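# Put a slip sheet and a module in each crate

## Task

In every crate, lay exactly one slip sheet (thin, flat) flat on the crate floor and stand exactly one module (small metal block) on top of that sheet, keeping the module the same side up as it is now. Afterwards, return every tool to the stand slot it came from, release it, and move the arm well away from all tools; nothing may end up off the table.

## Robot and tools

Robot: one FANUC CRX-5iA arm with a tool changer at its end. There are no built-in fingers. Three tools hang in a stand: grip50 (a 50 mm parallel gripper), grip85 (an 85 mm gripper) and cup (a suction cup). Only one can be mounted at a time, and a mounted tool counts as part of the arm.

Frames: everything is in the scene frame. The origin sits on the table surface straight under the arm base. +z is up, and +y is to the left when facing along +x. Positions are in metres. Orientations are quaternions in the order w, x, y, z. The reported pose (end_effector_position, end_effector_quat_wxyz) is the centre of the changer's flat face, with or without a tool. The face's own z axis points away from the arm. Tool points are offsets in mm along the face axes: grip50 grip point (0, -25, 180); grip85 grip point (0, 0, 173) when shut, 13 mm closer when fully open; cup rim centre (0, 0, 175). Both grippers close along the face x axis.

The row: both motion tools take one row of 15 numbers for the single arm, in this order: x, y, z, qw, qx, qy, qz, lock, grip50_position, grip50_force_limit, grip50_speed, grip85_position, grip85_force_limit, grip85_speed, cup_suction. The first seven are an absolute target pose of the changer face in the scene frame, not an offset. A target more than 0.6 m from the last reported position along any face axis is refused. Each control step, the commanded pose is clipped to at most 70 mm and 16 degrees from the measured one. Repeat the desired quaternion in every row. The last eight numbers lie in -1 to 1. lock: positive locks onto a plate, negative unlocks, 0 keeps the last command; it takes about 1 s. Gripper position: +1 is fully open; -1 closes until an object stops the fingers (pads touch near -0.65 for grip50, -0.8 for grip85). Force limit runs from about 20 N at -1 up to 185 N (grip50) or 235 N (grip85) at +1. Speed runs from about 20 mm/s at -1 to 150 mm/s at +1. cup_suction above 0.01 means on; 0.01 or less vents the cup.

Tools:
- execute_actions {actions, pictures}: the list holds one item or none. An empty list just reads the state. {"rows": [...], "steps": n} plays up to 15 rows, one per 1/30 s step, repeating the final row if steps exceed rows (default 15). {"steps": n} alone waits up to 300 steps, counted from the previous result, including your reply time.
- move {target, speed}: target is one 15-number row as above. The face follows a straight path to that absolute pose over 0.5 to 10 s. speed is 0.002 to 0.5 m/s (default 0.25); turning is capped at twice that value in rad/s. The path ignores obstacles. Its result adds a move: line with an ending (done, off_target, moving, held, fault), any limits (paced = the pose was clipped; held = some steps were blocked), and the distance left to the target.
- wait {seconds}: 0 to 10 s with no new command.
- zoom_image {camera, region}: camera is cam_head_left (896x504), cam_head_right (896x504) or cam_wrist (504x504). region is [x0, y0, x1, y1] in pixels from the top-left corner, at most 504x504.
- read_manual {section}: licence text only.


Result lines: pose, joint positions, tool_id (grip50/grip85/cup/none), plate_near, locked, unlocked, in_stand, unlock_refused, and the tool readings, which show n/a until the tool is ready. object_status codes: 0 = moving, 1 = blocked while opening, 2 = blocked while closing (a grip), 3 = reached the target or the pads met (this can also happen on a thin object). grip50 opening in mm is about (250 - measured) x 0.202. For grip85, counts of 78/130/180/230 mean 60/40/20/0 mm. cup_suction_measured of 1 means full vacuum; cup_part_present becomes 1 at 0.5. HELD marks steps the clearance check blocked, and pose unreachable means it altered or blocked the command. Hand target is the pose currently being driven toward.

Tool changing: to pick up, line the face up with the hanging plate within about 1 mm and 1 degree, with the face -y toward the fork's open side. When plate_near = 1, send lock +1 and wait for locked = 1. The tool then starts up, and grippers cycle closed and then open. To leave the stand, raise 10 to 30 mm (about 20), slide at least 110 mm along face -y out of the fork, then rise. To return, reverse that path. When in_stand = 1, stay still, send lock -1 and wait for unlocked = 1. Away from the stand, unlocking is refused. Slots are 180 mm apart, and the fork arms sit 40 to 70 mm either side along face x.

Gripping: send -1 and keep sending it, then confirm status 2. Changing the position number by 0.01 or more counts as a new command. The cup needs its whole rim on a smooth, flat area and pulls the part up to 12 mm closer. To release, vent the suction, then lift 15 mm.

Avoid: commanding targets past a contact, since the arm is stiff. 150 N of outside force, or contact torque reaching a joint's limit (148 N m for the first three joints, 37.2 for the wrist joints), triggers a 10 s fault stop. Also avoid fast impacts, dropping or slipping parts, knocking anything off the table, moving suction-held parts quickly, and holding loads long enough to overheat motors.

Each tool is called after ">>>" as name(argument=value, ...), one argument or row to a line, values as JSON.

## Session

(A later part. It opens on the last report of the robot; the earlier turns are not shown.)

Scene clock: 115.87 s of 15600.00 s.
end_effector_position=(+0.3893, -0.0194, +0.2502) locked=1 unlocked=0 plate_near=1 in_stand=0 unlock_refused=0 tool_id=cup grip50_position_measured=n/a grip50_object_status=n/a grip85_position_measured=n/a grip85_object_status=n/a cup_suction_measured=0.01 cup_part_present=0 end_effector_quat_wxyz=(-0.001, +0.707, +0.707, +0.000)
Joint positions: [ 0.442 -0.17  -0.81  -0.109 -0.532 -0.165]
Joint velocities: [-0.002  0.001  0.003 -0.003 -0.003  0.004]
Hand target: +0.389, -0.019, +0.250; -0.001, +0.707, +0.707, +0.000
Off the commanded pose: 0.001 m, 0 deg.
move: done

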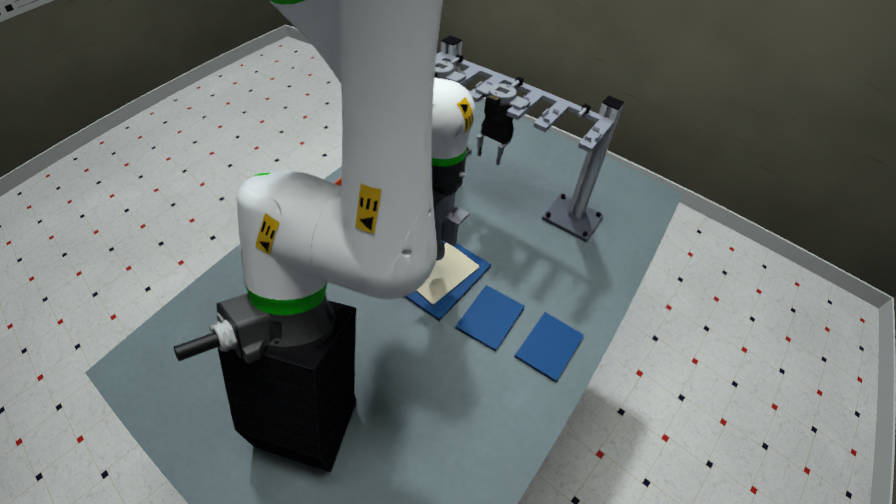

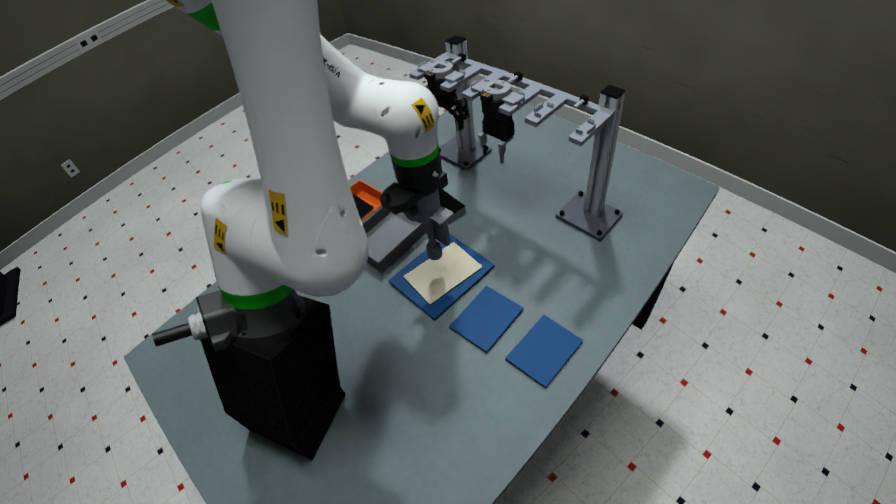

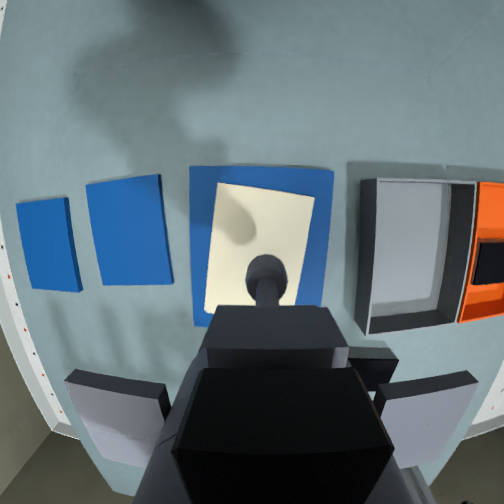

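>>> move(
  target=[0.388,-0.023,0.20,0,0.7547,0.6561,0,0,0,0,0,1,0,0,1],
  speed=0.08,
)

>>> move(
  target=[0.388,-0.023,0.182,0,0.7547,0.6561,0,0,0,0,0,1,0,0,1],
  speed=0.02,
)

>>> move(
  target=[0.388,-0.023,0.25,0,0.7547,0.6561,0,0,0,0,0,1,0,0,1],
  speed=0.06,
)

>>> move(
  target=[0.385,0.17,0.25,0,0.70,0.714,0,0,0,0,0,1,0,0,1],
  speed=0.12,
)

>>> move(
  target=[0.385,0.17,0.222,0,0.70,0.714,0,0,0,0,0,1,0,0,1],
  speed=0.05,
)

Scene clock: 126.77 s of 15600.00 s.
end_effector_position=(+0.3879, -0.0230, +0.2001) locked=1 unlocked=0 plate_near=1 in_stand=0 unlock_refused=0 tool_id=cup grip50_position_measured=n/a grip50_object_status=n/a grip85_position_measured=n/a grip85_object_status=n/a cup_suction_measured=0.01 cup_part_present=0 end_effector_quat_wxyz=(-0.000, +0.755, +0.656, +0.000)
Joint positions: [ 0.439 -0.004 -0.8   -0.152 -0.377 -0.254]
Joint velocities: [ 0.001  0.002  0.     0.     0.    -0.   ]
Hand target: +0.388, -0.023, +0.200; -0.000, +0.755, +0.656, +0.000
Off the commanded pose: 0.000 m, 0 deg.
move: done

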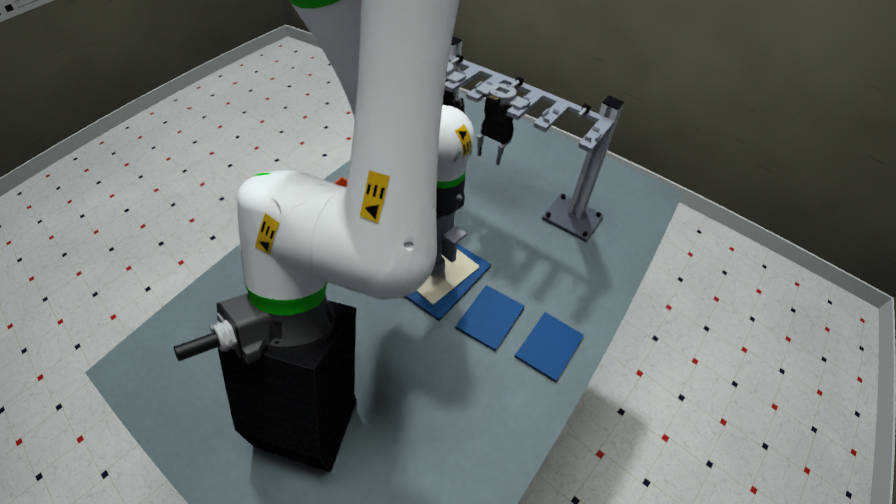

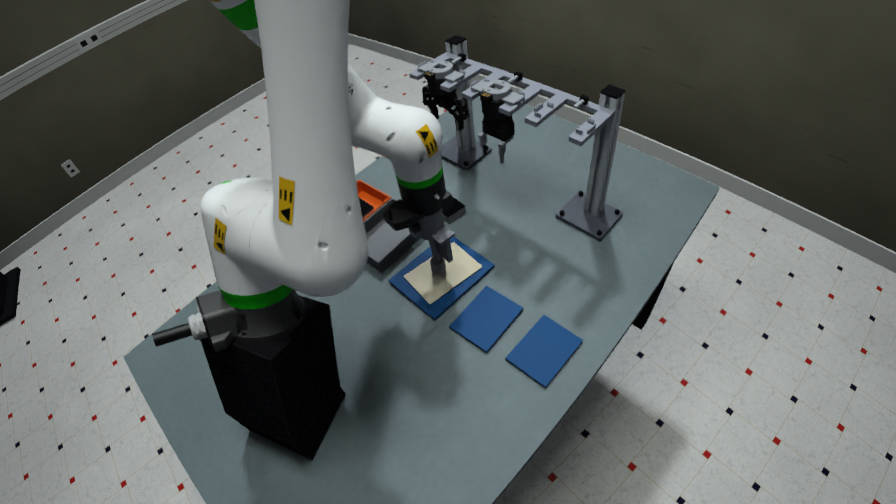

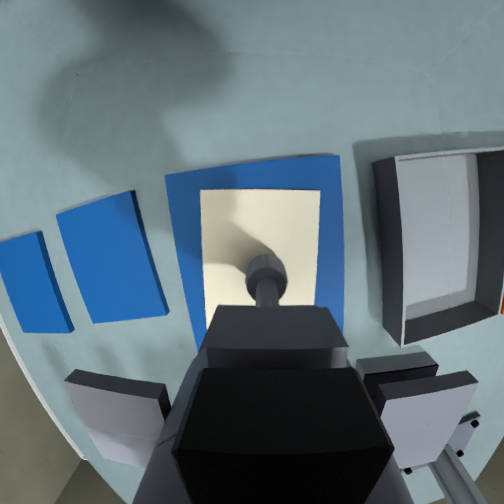

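Scene clock: 127.90 s of 15600.00 s.
end_effector_position=(+0.3880, -0.0230, +0.1821) locked=1 unlocked=0 plate_near=1 in_stand=0 unlock_refused=0 tool_id=cup grip50_position_measured=n/a grip50_object_status=n/a grip85_position_measured=n/a grip85_object_status=n/a cup_suction_measured=0.95 cup_part_present=1 end_effector_quat_wxyz=(-0.000, +0.755, +0.656, +0.000)
Joint positions: [ 0.441  0.058 -0.789 -0.171 -0.326 -0.235]
Joint velocities: [ 0.     0.001  0.    -0.001  0.001  0.   ]
Hand target: +0.388, -0.023, +0.182; -0.000, +0.755, +0.656, +0.000
Off the commanded pose: 0.000 m, 0 deg.
move: done

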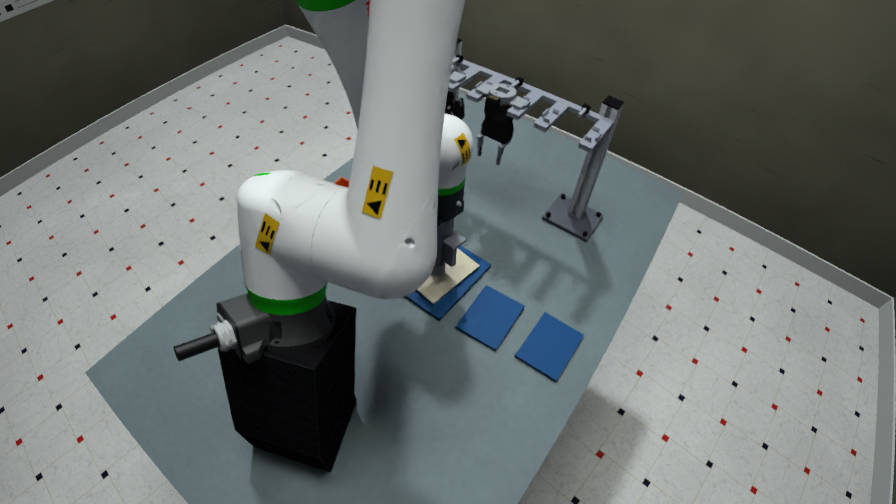

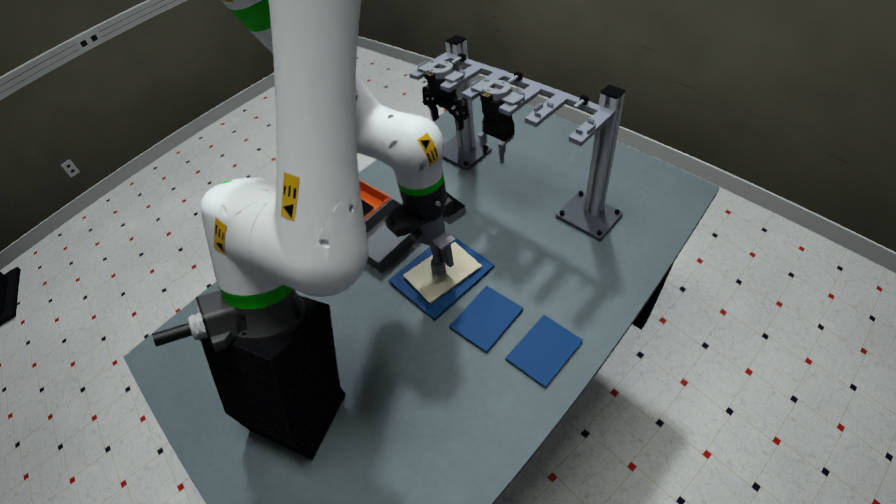

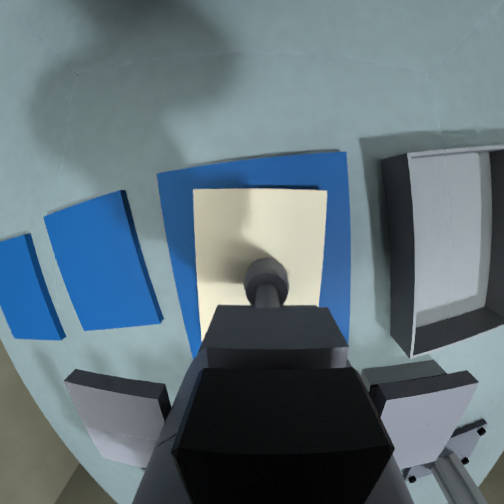

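Scene clock: 129.33 s of 15600.00 s.
end_effector_position=(+0.3880, -0.0231, +0.2498) locked=1 unlocked=0 plate_near=1 in_stand=0 unlock_refused=0 tool_id=cup grip50_position_measured=n/a grip50_object_status=n/a grip85_position_measured=n/a grip85_object_status=n/a cup_suction_measured=0.96 cup_part_present=1 end_effector_quat_wxyz=(+0.000, +0.755, +0.656, -0.000)
Joint positions: [ 0.432 -0.168 -0.811 -0.114 -0.53  -0.291]
Joint velocities: [ 0.    -0.    -0.     0.    -0.001  0.001]
Hand target: +0.388, -0.023, +0.250; +0.000, +0.755, +0.656, -0.000
Off the commanded pose: 0.000 m, 0 deg.
move: done

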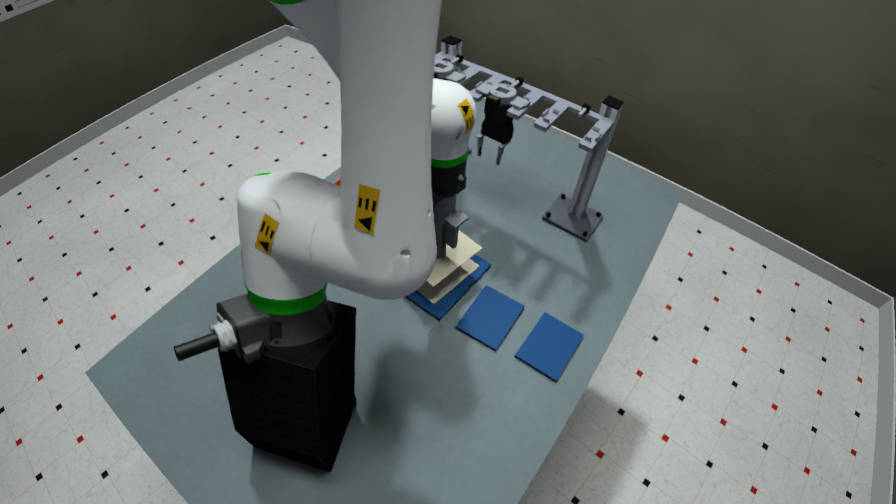

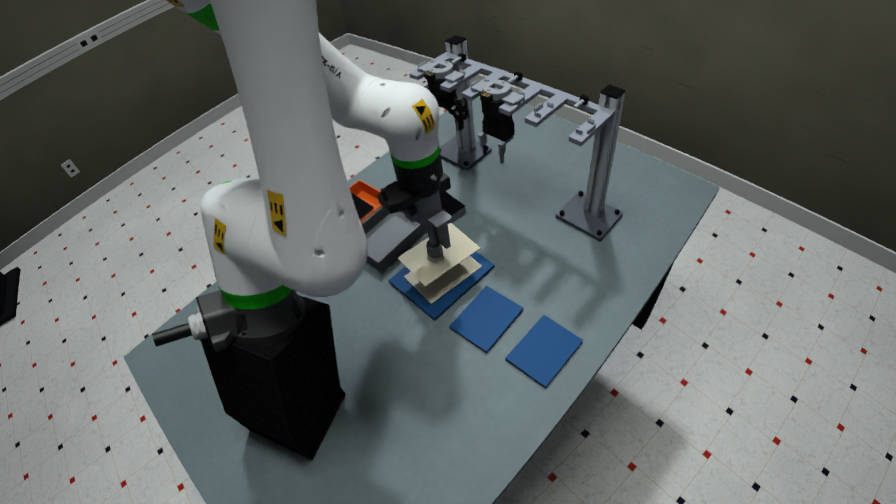

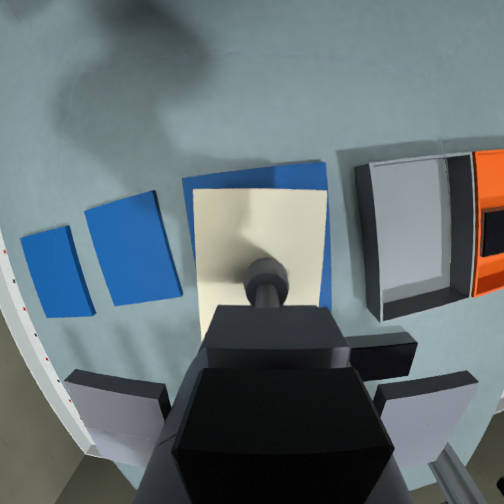

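Scene clock: 131.30 s of 15600.00 s.
end_effector_position=(+0.3861, +0.1695, +0.2497) locked=1 unlocked=0 plate_near=1 in_stand=0 unlock_refused=0 tool_id=cup grip50_position_measured=n/a grip50_object_status=n/a grip85_position_measured=n/a grip85_object_status=n/a cup_suction_measured=0.96 cup_part_present=1 end_effector_quat_wxyz=(+0.002, +0.700, +0.714, +0.000)
Joint positions: [ 1.026 -0.182 -0.877  0.348 -0.534 -1.082]
Joint velocities: [ 0.001 -0.     0.001  0.001 -0.    -0.001]
Hand target: +0.386, +0.170, +0.250; +0.002, +0.700, +0.714, +0.000
Off the commanded pose: 0.001 m, 0 deg.
move: done

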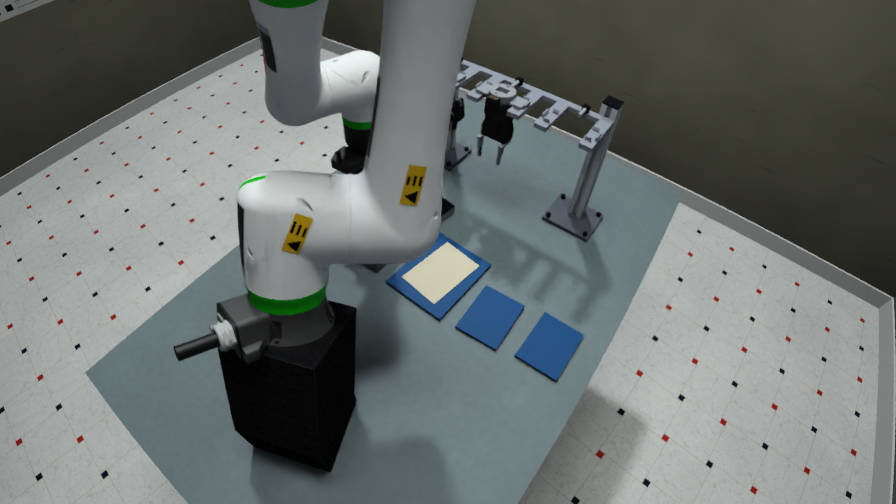

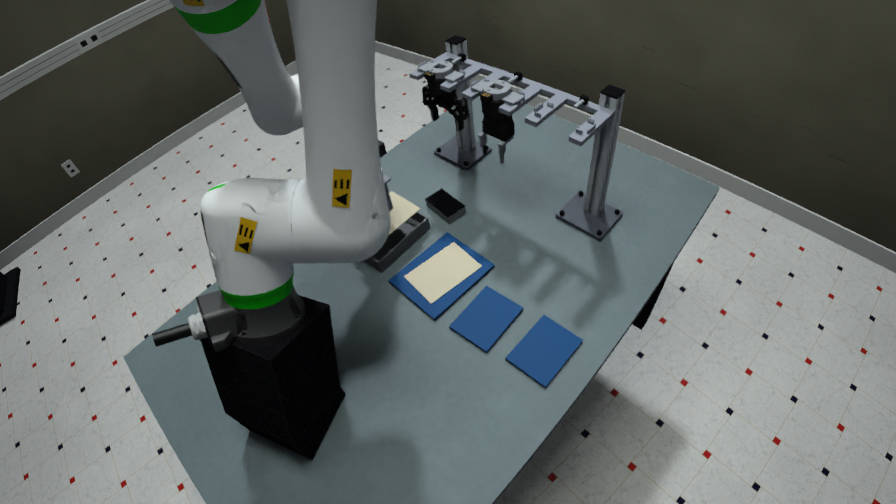

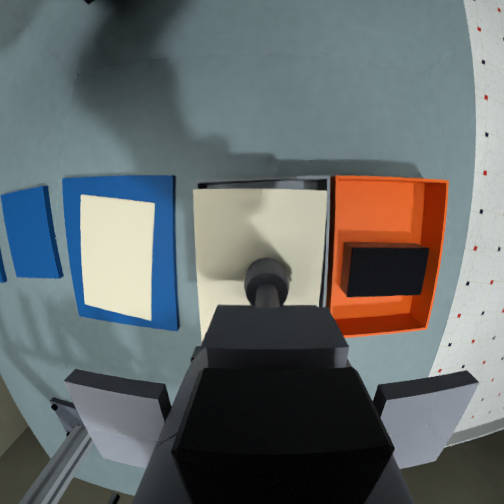

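Scene clock: 132.17 s of 15600.00 s.
end_effector_position=(+0.3849, +0.1700, +0.2221) locked=1 unlocked=0 plate_near=1 in_stand=0 unlock_refused=0 tool_id=cup grip50_position_measured=n/a grip50_object_status=n/a grip85_position_measured=n/a grip85_object_status=n/a cup_suction_measured=0.96 cup_part_present=1 end_effector_quat_wxyz=(-0.000, +0.700, +0.714, +0.000)
Joint positions: [ 1.004 -0.099 -0.893  0.395 -0.434 -1.121]
Joint velocities: [ 0.     0.001 -0.     0.001  0.001 -0.001]
Hand target: +0.385, +0.170, +0.222; -0.000, +0.700, +0.714, -0.000
Off the commanded pose: 0.000 m, 0 deg.
move: done

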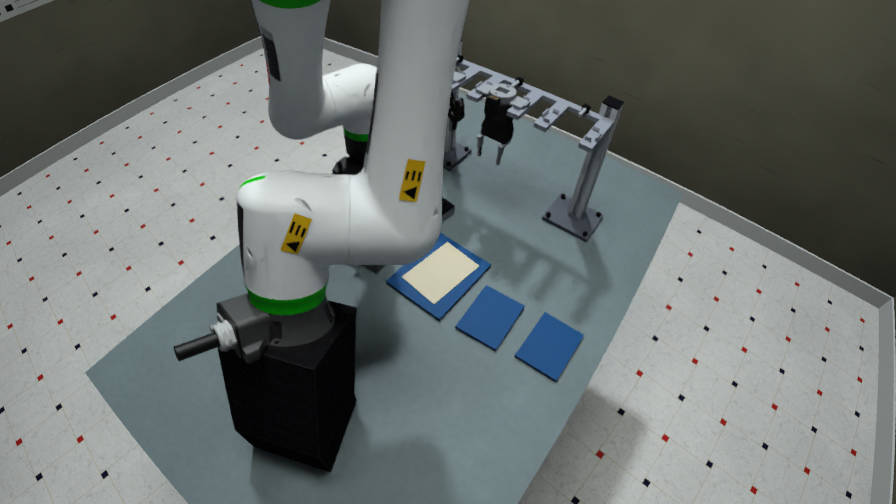

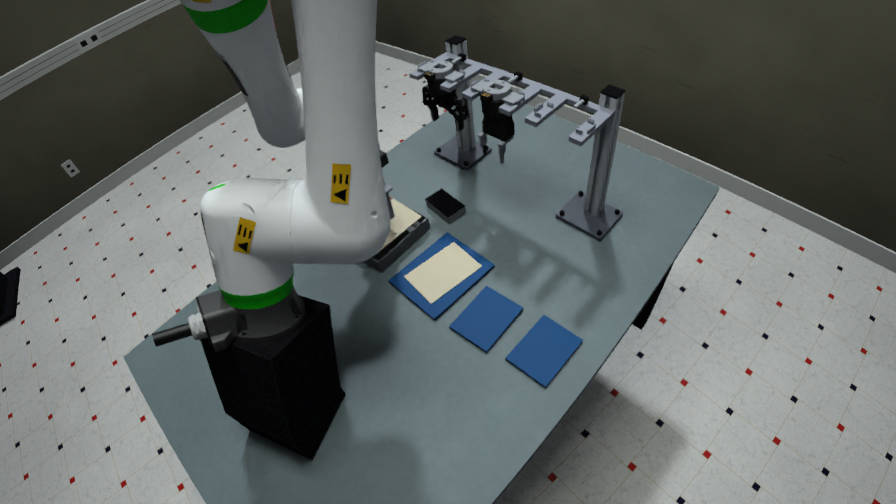

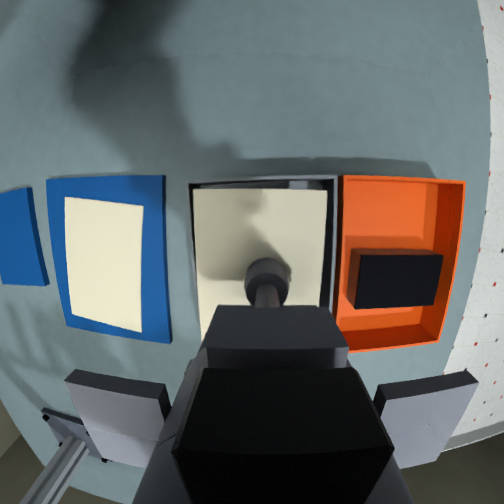

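>>> move(
  target=[0.388,0.176,0.222,0,0.6794,0.7337,0,0,0,0,0,1,0,0,1],
  speed=0.05,
)

Scene clock: 138.33 s of 15600.00 s.
end_effector_position=(+0.3881, +0.1760, +0.2220) locked=1 unlocked=0 plate_near=1 in_stand=0 unlock_refused=0 tool_id=cup grip50_position_measured=n/a grip50_object_status=n/a grip85_position_measured=n/a grip85_object_status=n/a cup_suction_measured=0.96 cup_part_present=1 end_effector_quat_wxyz=(+0.000, +0.679, +0.734, +0.000)
Joint positions: [ 1.011 -0.089 -0.879  0.398 -0.44  -1.071]
Joint velocities: [-0.     0.     0.001 -0.003 -0.     0.002]
Hand target: +0.388, +0.176, +0.222; +0.000, +0.679, +0.734, +0.000
Off the commanded pose: 0.000 m, 0 deg.
move: done

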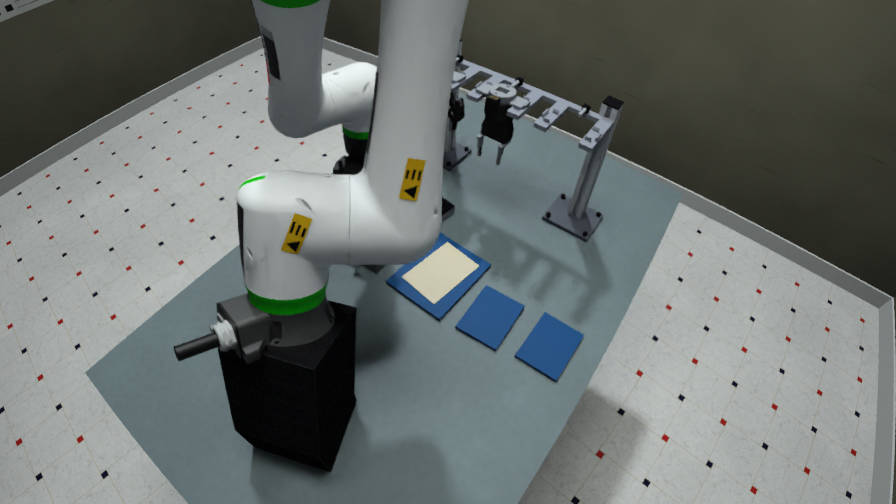

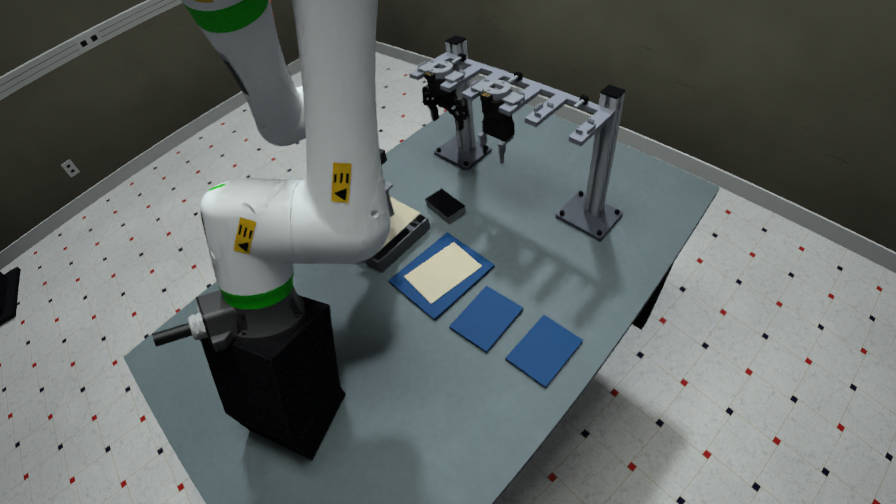

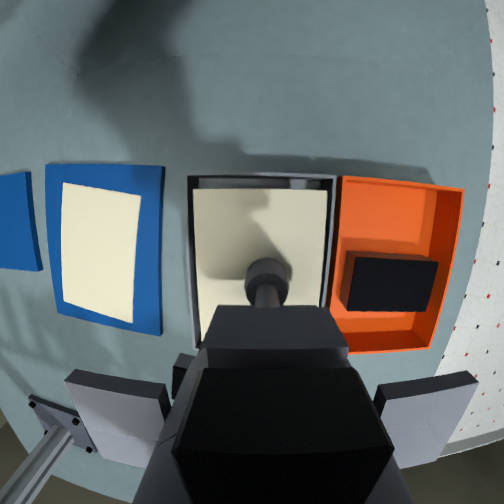

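>>> move(
  target=[0.388,0.177,0.173,0,0.6794,0.7337,0,0,0,0,0,0,0,0,1],
  speed=0.04,
)

>>> execute_actions(
  actions=[
    {"rows":[[0.388,0.177,0.173,0,0.6794,0.7337,0,0,0,0,0,0,0,0,0]],"steps":12},
  ],
  pictures=false,
)

>>> move(
  target=[0.388,0.177,0.26,0,0.6794,0.7337,0,0,0,0,0,0,0,0,0],
  speed=0.1,
)

>>> move(
  target=[0.392,0.312,0.25,0,0.7071,0.7071,0,0,0,0,0,0,0,0,0],
  speed=0.15,
)

Scene clock: 155.20 s of 15600.00 s.
end_effector_position=(+0.3879, +0.1770, +0.1731) locked=1 unlocked=0 plate_near=1 in_stand=0 unlock_refused=0 tool_id=cup grip50_position_measured=n/a grip50_object_status=n/a grip85_position_measured=n/a grip85_object_status=n/a cup_suction_measured=0.96 cup_part_present=1 end_effector_quat_wxyz=(-0.000, +0.679, +0.734, +0.000)
Joint positions: [ 0.95   0.064 -0.913  0.595 -0.257 -1.231]
Joint velocities: [-0.003  0.001 -0.005  0.019  0.005 -0.017]
Hand target: +0.388, +0.177, +0.173; -0.000, +0.679, +0.734, +0.000
Off the commanded pose: 0.000 m, 0 deg.
move: done

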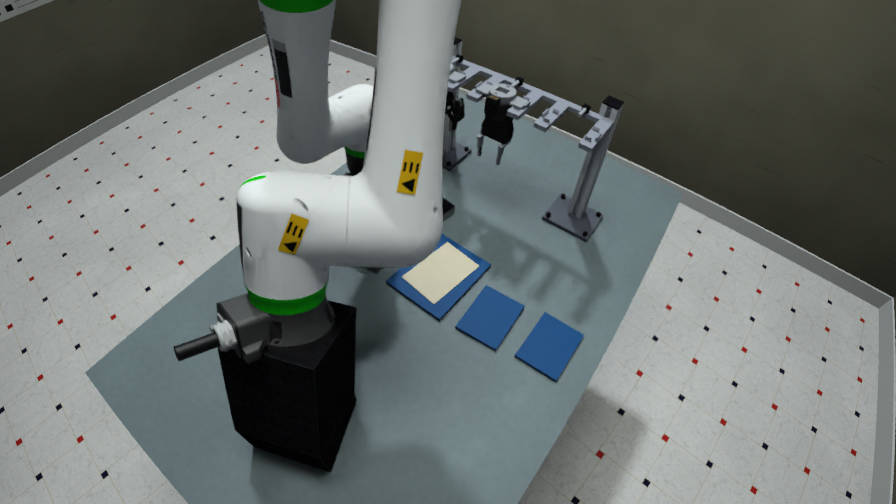

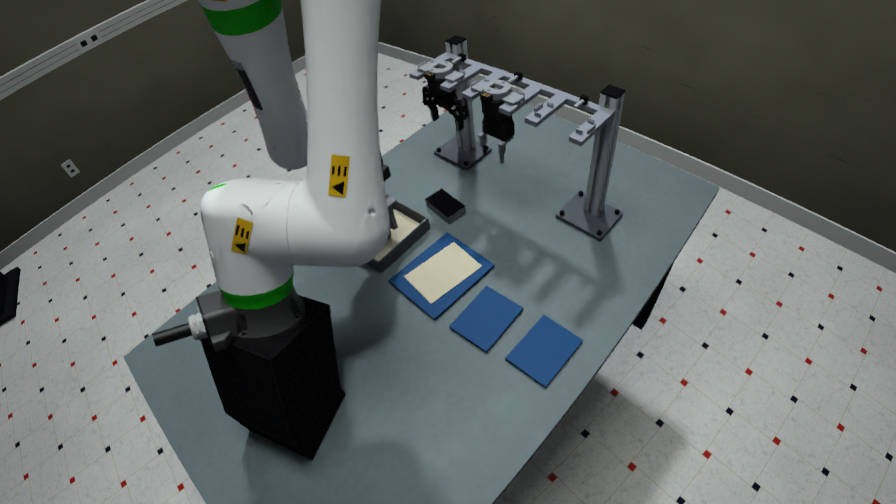

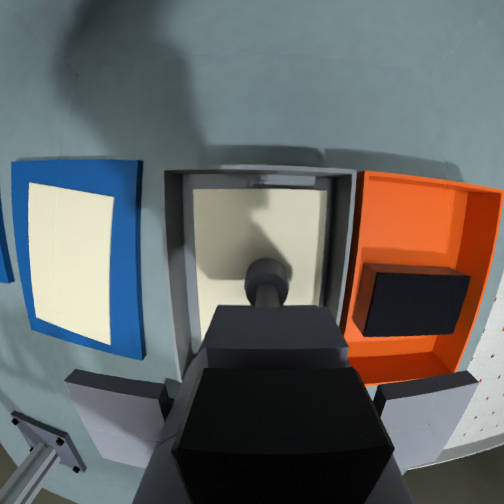

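Scene clock: 155.60 s of 15600.00 s.
end_effector_position=(+0.3880, +0.1770, +0.1730) locked=1 unlocked=0 plate_near=1 in_stand=0 unlock_refused=0 tool_id=cup grip50_position_measured=n/a grip50_object_status=n/a grip85_position_measured=n/a grip85_object_status=n/a cup_suction_measured=0.01 cup_part_present=0 end_effector_quat_wxyz=(-0.000, +0.679, +0.734, +0.000)
Joint positions: [ 0.95   0.064 -0.913  0.598 -0.256 -1.234]
Joint velocities: [ 0.001 -0.001  0.     0.    -0.     0.   ]
Hand target: +0.388, +0.177, +0.173; -0.000, +0.679, +0.734, +0.000
Off the commanded pose: 0.000 m, 0 deg.
Steps of this call (steps 1 to 12: all 12 steps of this action). Readings (end_effector_position | what the end effector reports):
1: (+0.3879, +0.1770, +0.1731) | locked=1 unlocked=0 plate_near=1 in_stand=0 unlock_refused=0 tool_id=cup grip50_position_measured=n/a grip50_object_status=n/a grip85_position_measured=n/a grip85_object_status=n/a cup_suction_measured=0.66 cup_part_present=1
2: (+0.3879, +0.1770, +0.1731) | locked=1 unlocked=0 plate_near=1 in_stand=0 unlock_refused=0 tool_id=cup grip50_position_measured=n/a grip50_object_status=n/a grip85_position_measured=n/a grip85_object_status=n/a cup_suction_measured=0.16 cup_part_present=0
4: (+0.3880, +0.1770, +0.1730) | locked=1 unlocked=0 plate_near=1 in_stand=0 unlock_refused=0 tool_id=cup grip50_position_measured=n/a grip50_object_status=n/a grip85_position_measured=n/a grip85_object_status=n/a cup_suction_measured=0.01 cup_part_present=0
8: (+0.3880, +0.1770, +0.1730) | locked=1 unlocked=0 plate_near=1 in_stand=0 unlock_refused=0 tool_id=cup grip50_position_measured=n/a grip50_object_status=n/a grip85_position_measured=n/a grip85_object_status=n/a cup_suction_measured=0.01 cup_part_present=0
12: the state above

Scene clock: 157.07 s of 15600.00 s.
end_effector_position=(+0.3882, +0.1770, +0.2598) locked=1 unlocked=0 plate_near=1 in_stand=0 unlock_refused=0 tool_id=cup grip50_position_measured=n/a grip50_object_status=n/a grip85_position_measured=n/a grip85_object_status=n/a cup_suction_measured=0.01 cup_part_present=0 end_effector_quat_wxyz=(+0.000, +0.680, +0.734, -0.000)
Joint positions: [ 1.045 -0.2   -0.855  0.333 -0.575 -1.024]
Joint velocities: [ 0.001 -0.001  0.001 -0.    -0.001  0.001]
Hand target: +0.388, +0.177, +0.260; +0.000, +0.680, +0.734, -0.000
Off the commanded pose: 0.000 m, 0 deg.
move: done

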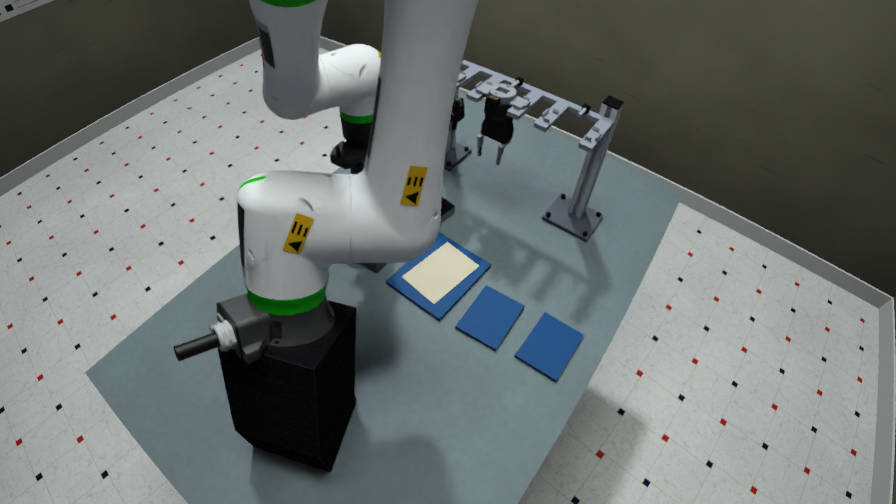

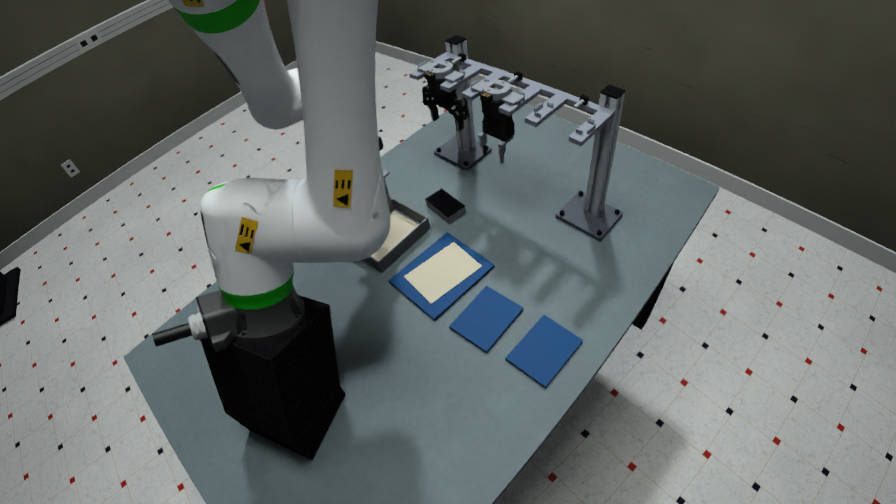

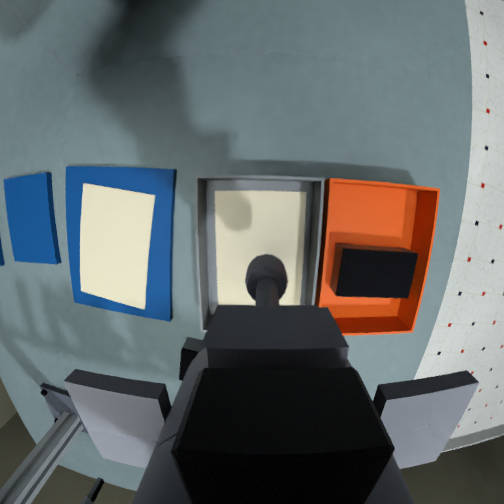

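Scene clock: 158.33 s of 15600.00 s.
end_effector_position=(+0.3926, +0.3119, +0.2498) locked=1 unlocked=0 plate_near=1 in_stand=0 unlock_refused=0 tool_id=cup grip50_position_measured=n/a grip50_object_status=n/a grip85_position_measured=n/a grip85_object_status=n/a cup_suction_measured=0.01 cup_part_present=0 end_effector_quat_wxyz=(+0.000, +0.707, +0.707, +0.000)
Joint positions: [ 1.257  0.004 -0.668  0.439 -0.623 -1.386]
Joint velocities: [-0.001  0.002  0.002  0.     0.    -0.   ]
Hand target: +0.393, +0.312, +0.250; +0.000, +0.707, +0.707, +0.000
Off the commanded pose: 0.001 m, 0 deg.
move: done

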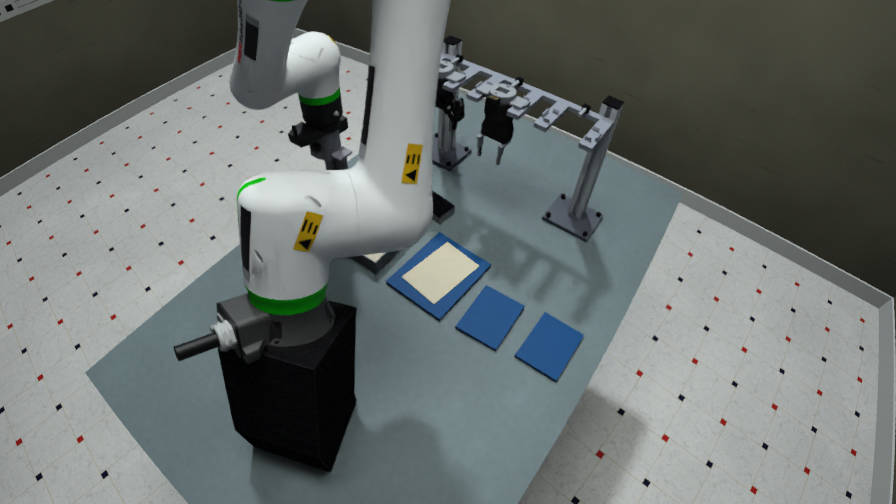

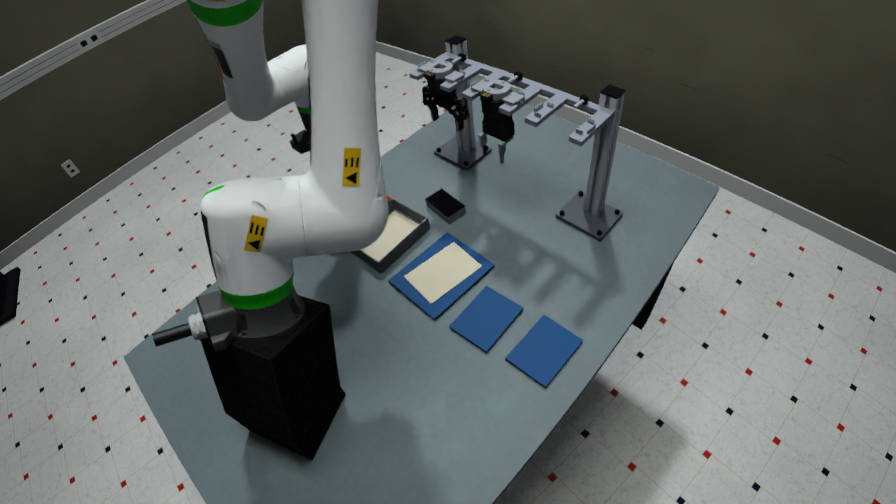

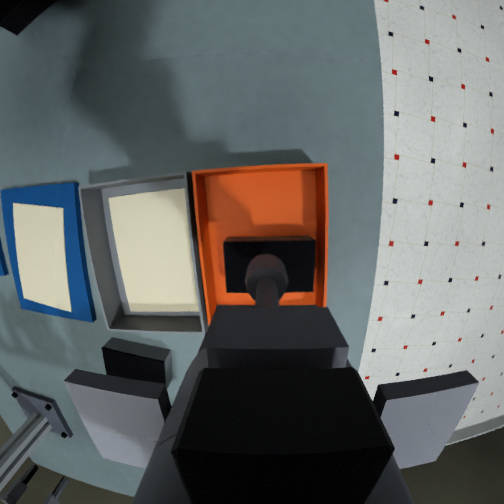

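>>> move(
  target=[0.394,0.317,0.215,0,0.7071,0.7071,0,0,0,0,0,0,0,0,1],
  speed=0.08,
)

>>> move(
  target=[0.394,0.317,0.2065,0,0.7071,0.7071,0,0,0,0,0,0,0,0,1],
  speed=0.02,
)

Scene clock: 166.03 s of 15600.00 s.
end_effector_position=(+0.3940, +0.3170, +0.2151) locked=1 unlocked=0 plate_near=1 in_stand=0 unlock_refused=0 tool_id=cup grip50_position_measured=n/a grip50_object_status=n/a grip85_position_measured=n/a grip85_object_status=n/a cup_suction_measured=0.01 cup_part_present=0 end_effector_quat_wxyz=(-0.000, +0.707, +0.707, +0.000)
Joint positions: [ 1.23   0.094 -0.669  0.49  -0.532 -1.426]
Joint velocities: [-0.002  0.001 -0.     0.001  0.    -0.   ]
Hand target: +0.394, +0.317, +0.215; -0.000, +0.707, +0.707, -0.000
Off the commanded pose: 0.000 m, 0 deg.
move: done

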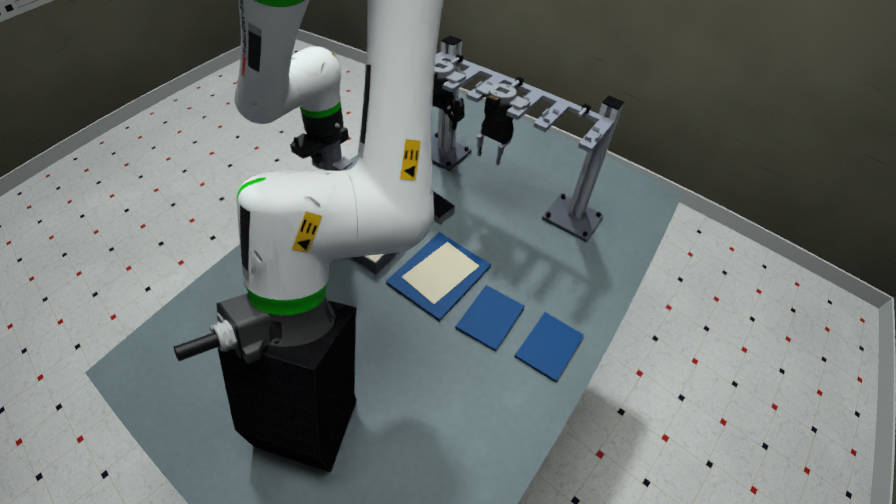

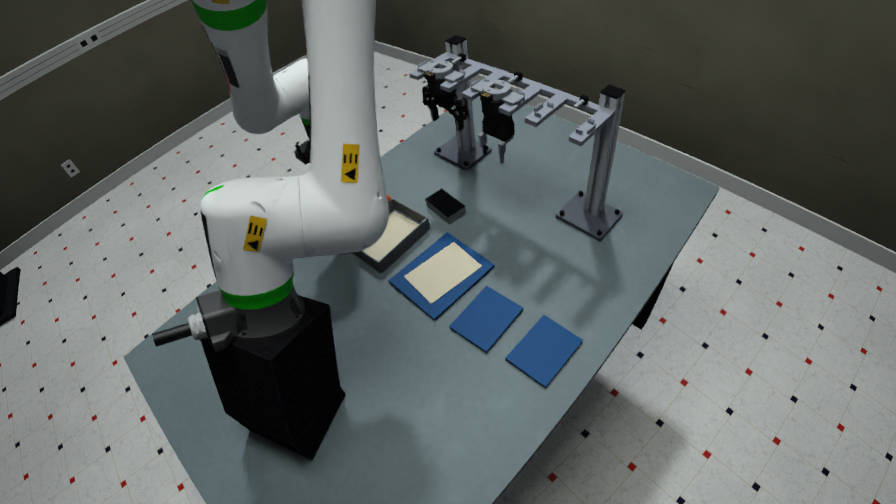

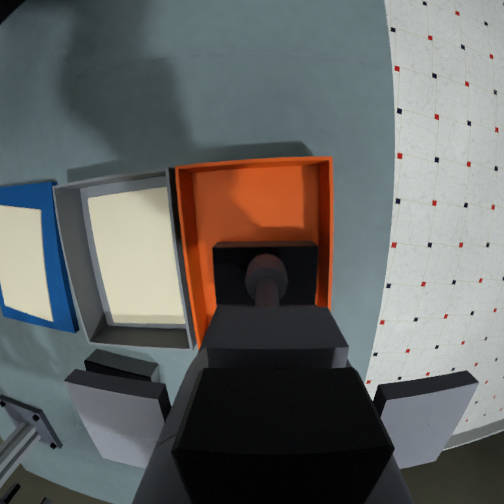

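Scene clock: 166.73 s of 15600.00 s.
end_effector_position=(+0.3940, +0.3170, +0.2065) locked=1 unlocked=0 plate_near=1 in_stand=0 unlock_refused=0 tool_id=cup grip50_position_measured=n/a grip50_object_status=n/a grip85_position_measured=n/a grip85_object_status=n/a cup_suction_measured=0.85 cup_part_present=1 end_effector_quat_wxyz=(-0.000, +0.707, +0.707, -0.000)
Joint positions: [ 1.222  0.114 -0.673  0.507 -0.508 -1.439]
Joint velocities: [ 0.     0.002 -0.001  0.001  0.001 -0.001]
Hand target: +0.394, +0.317, +0.207; -0.000, +0.707, +0.707, -0.000
Off the commanded pose: 0.000 m, 0 deg.
move: done

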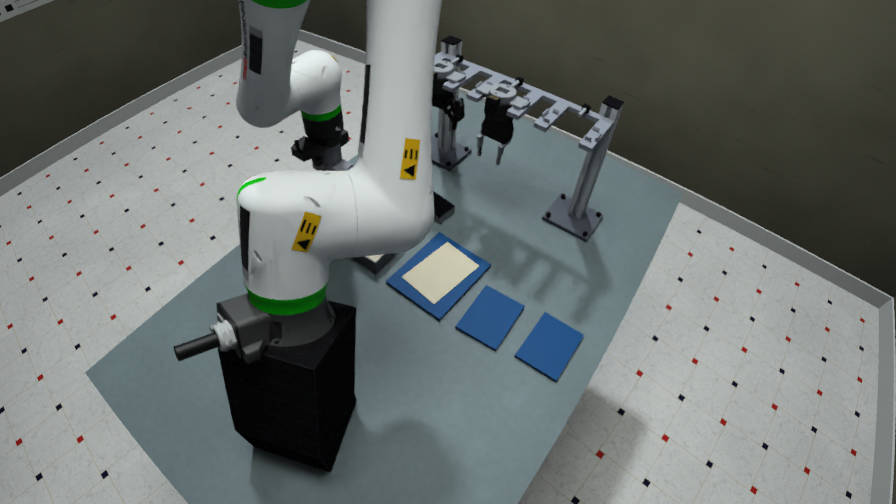

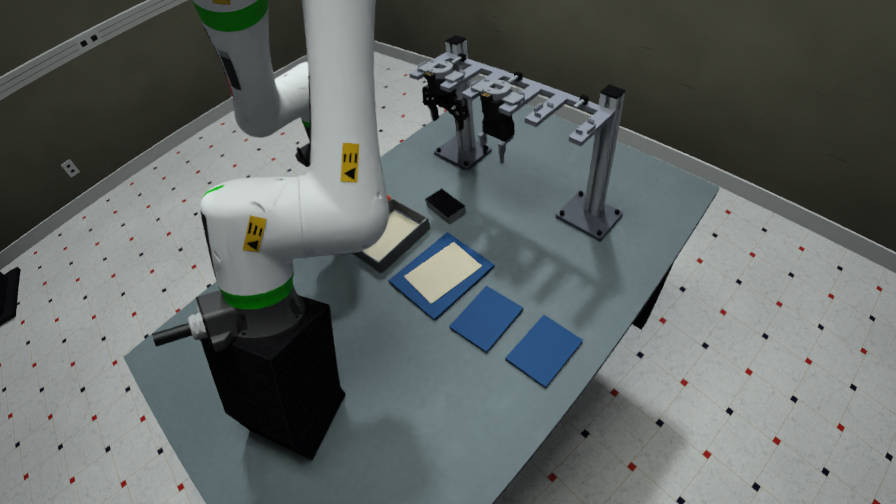

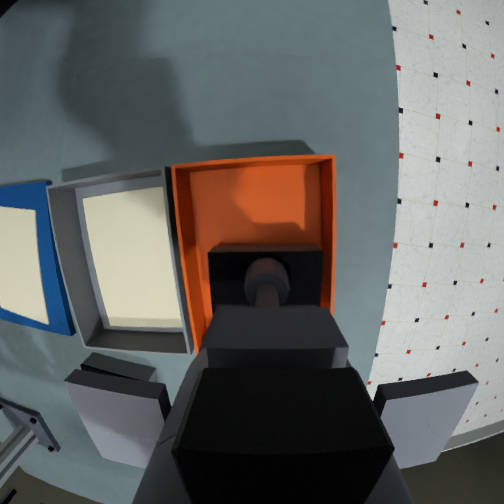

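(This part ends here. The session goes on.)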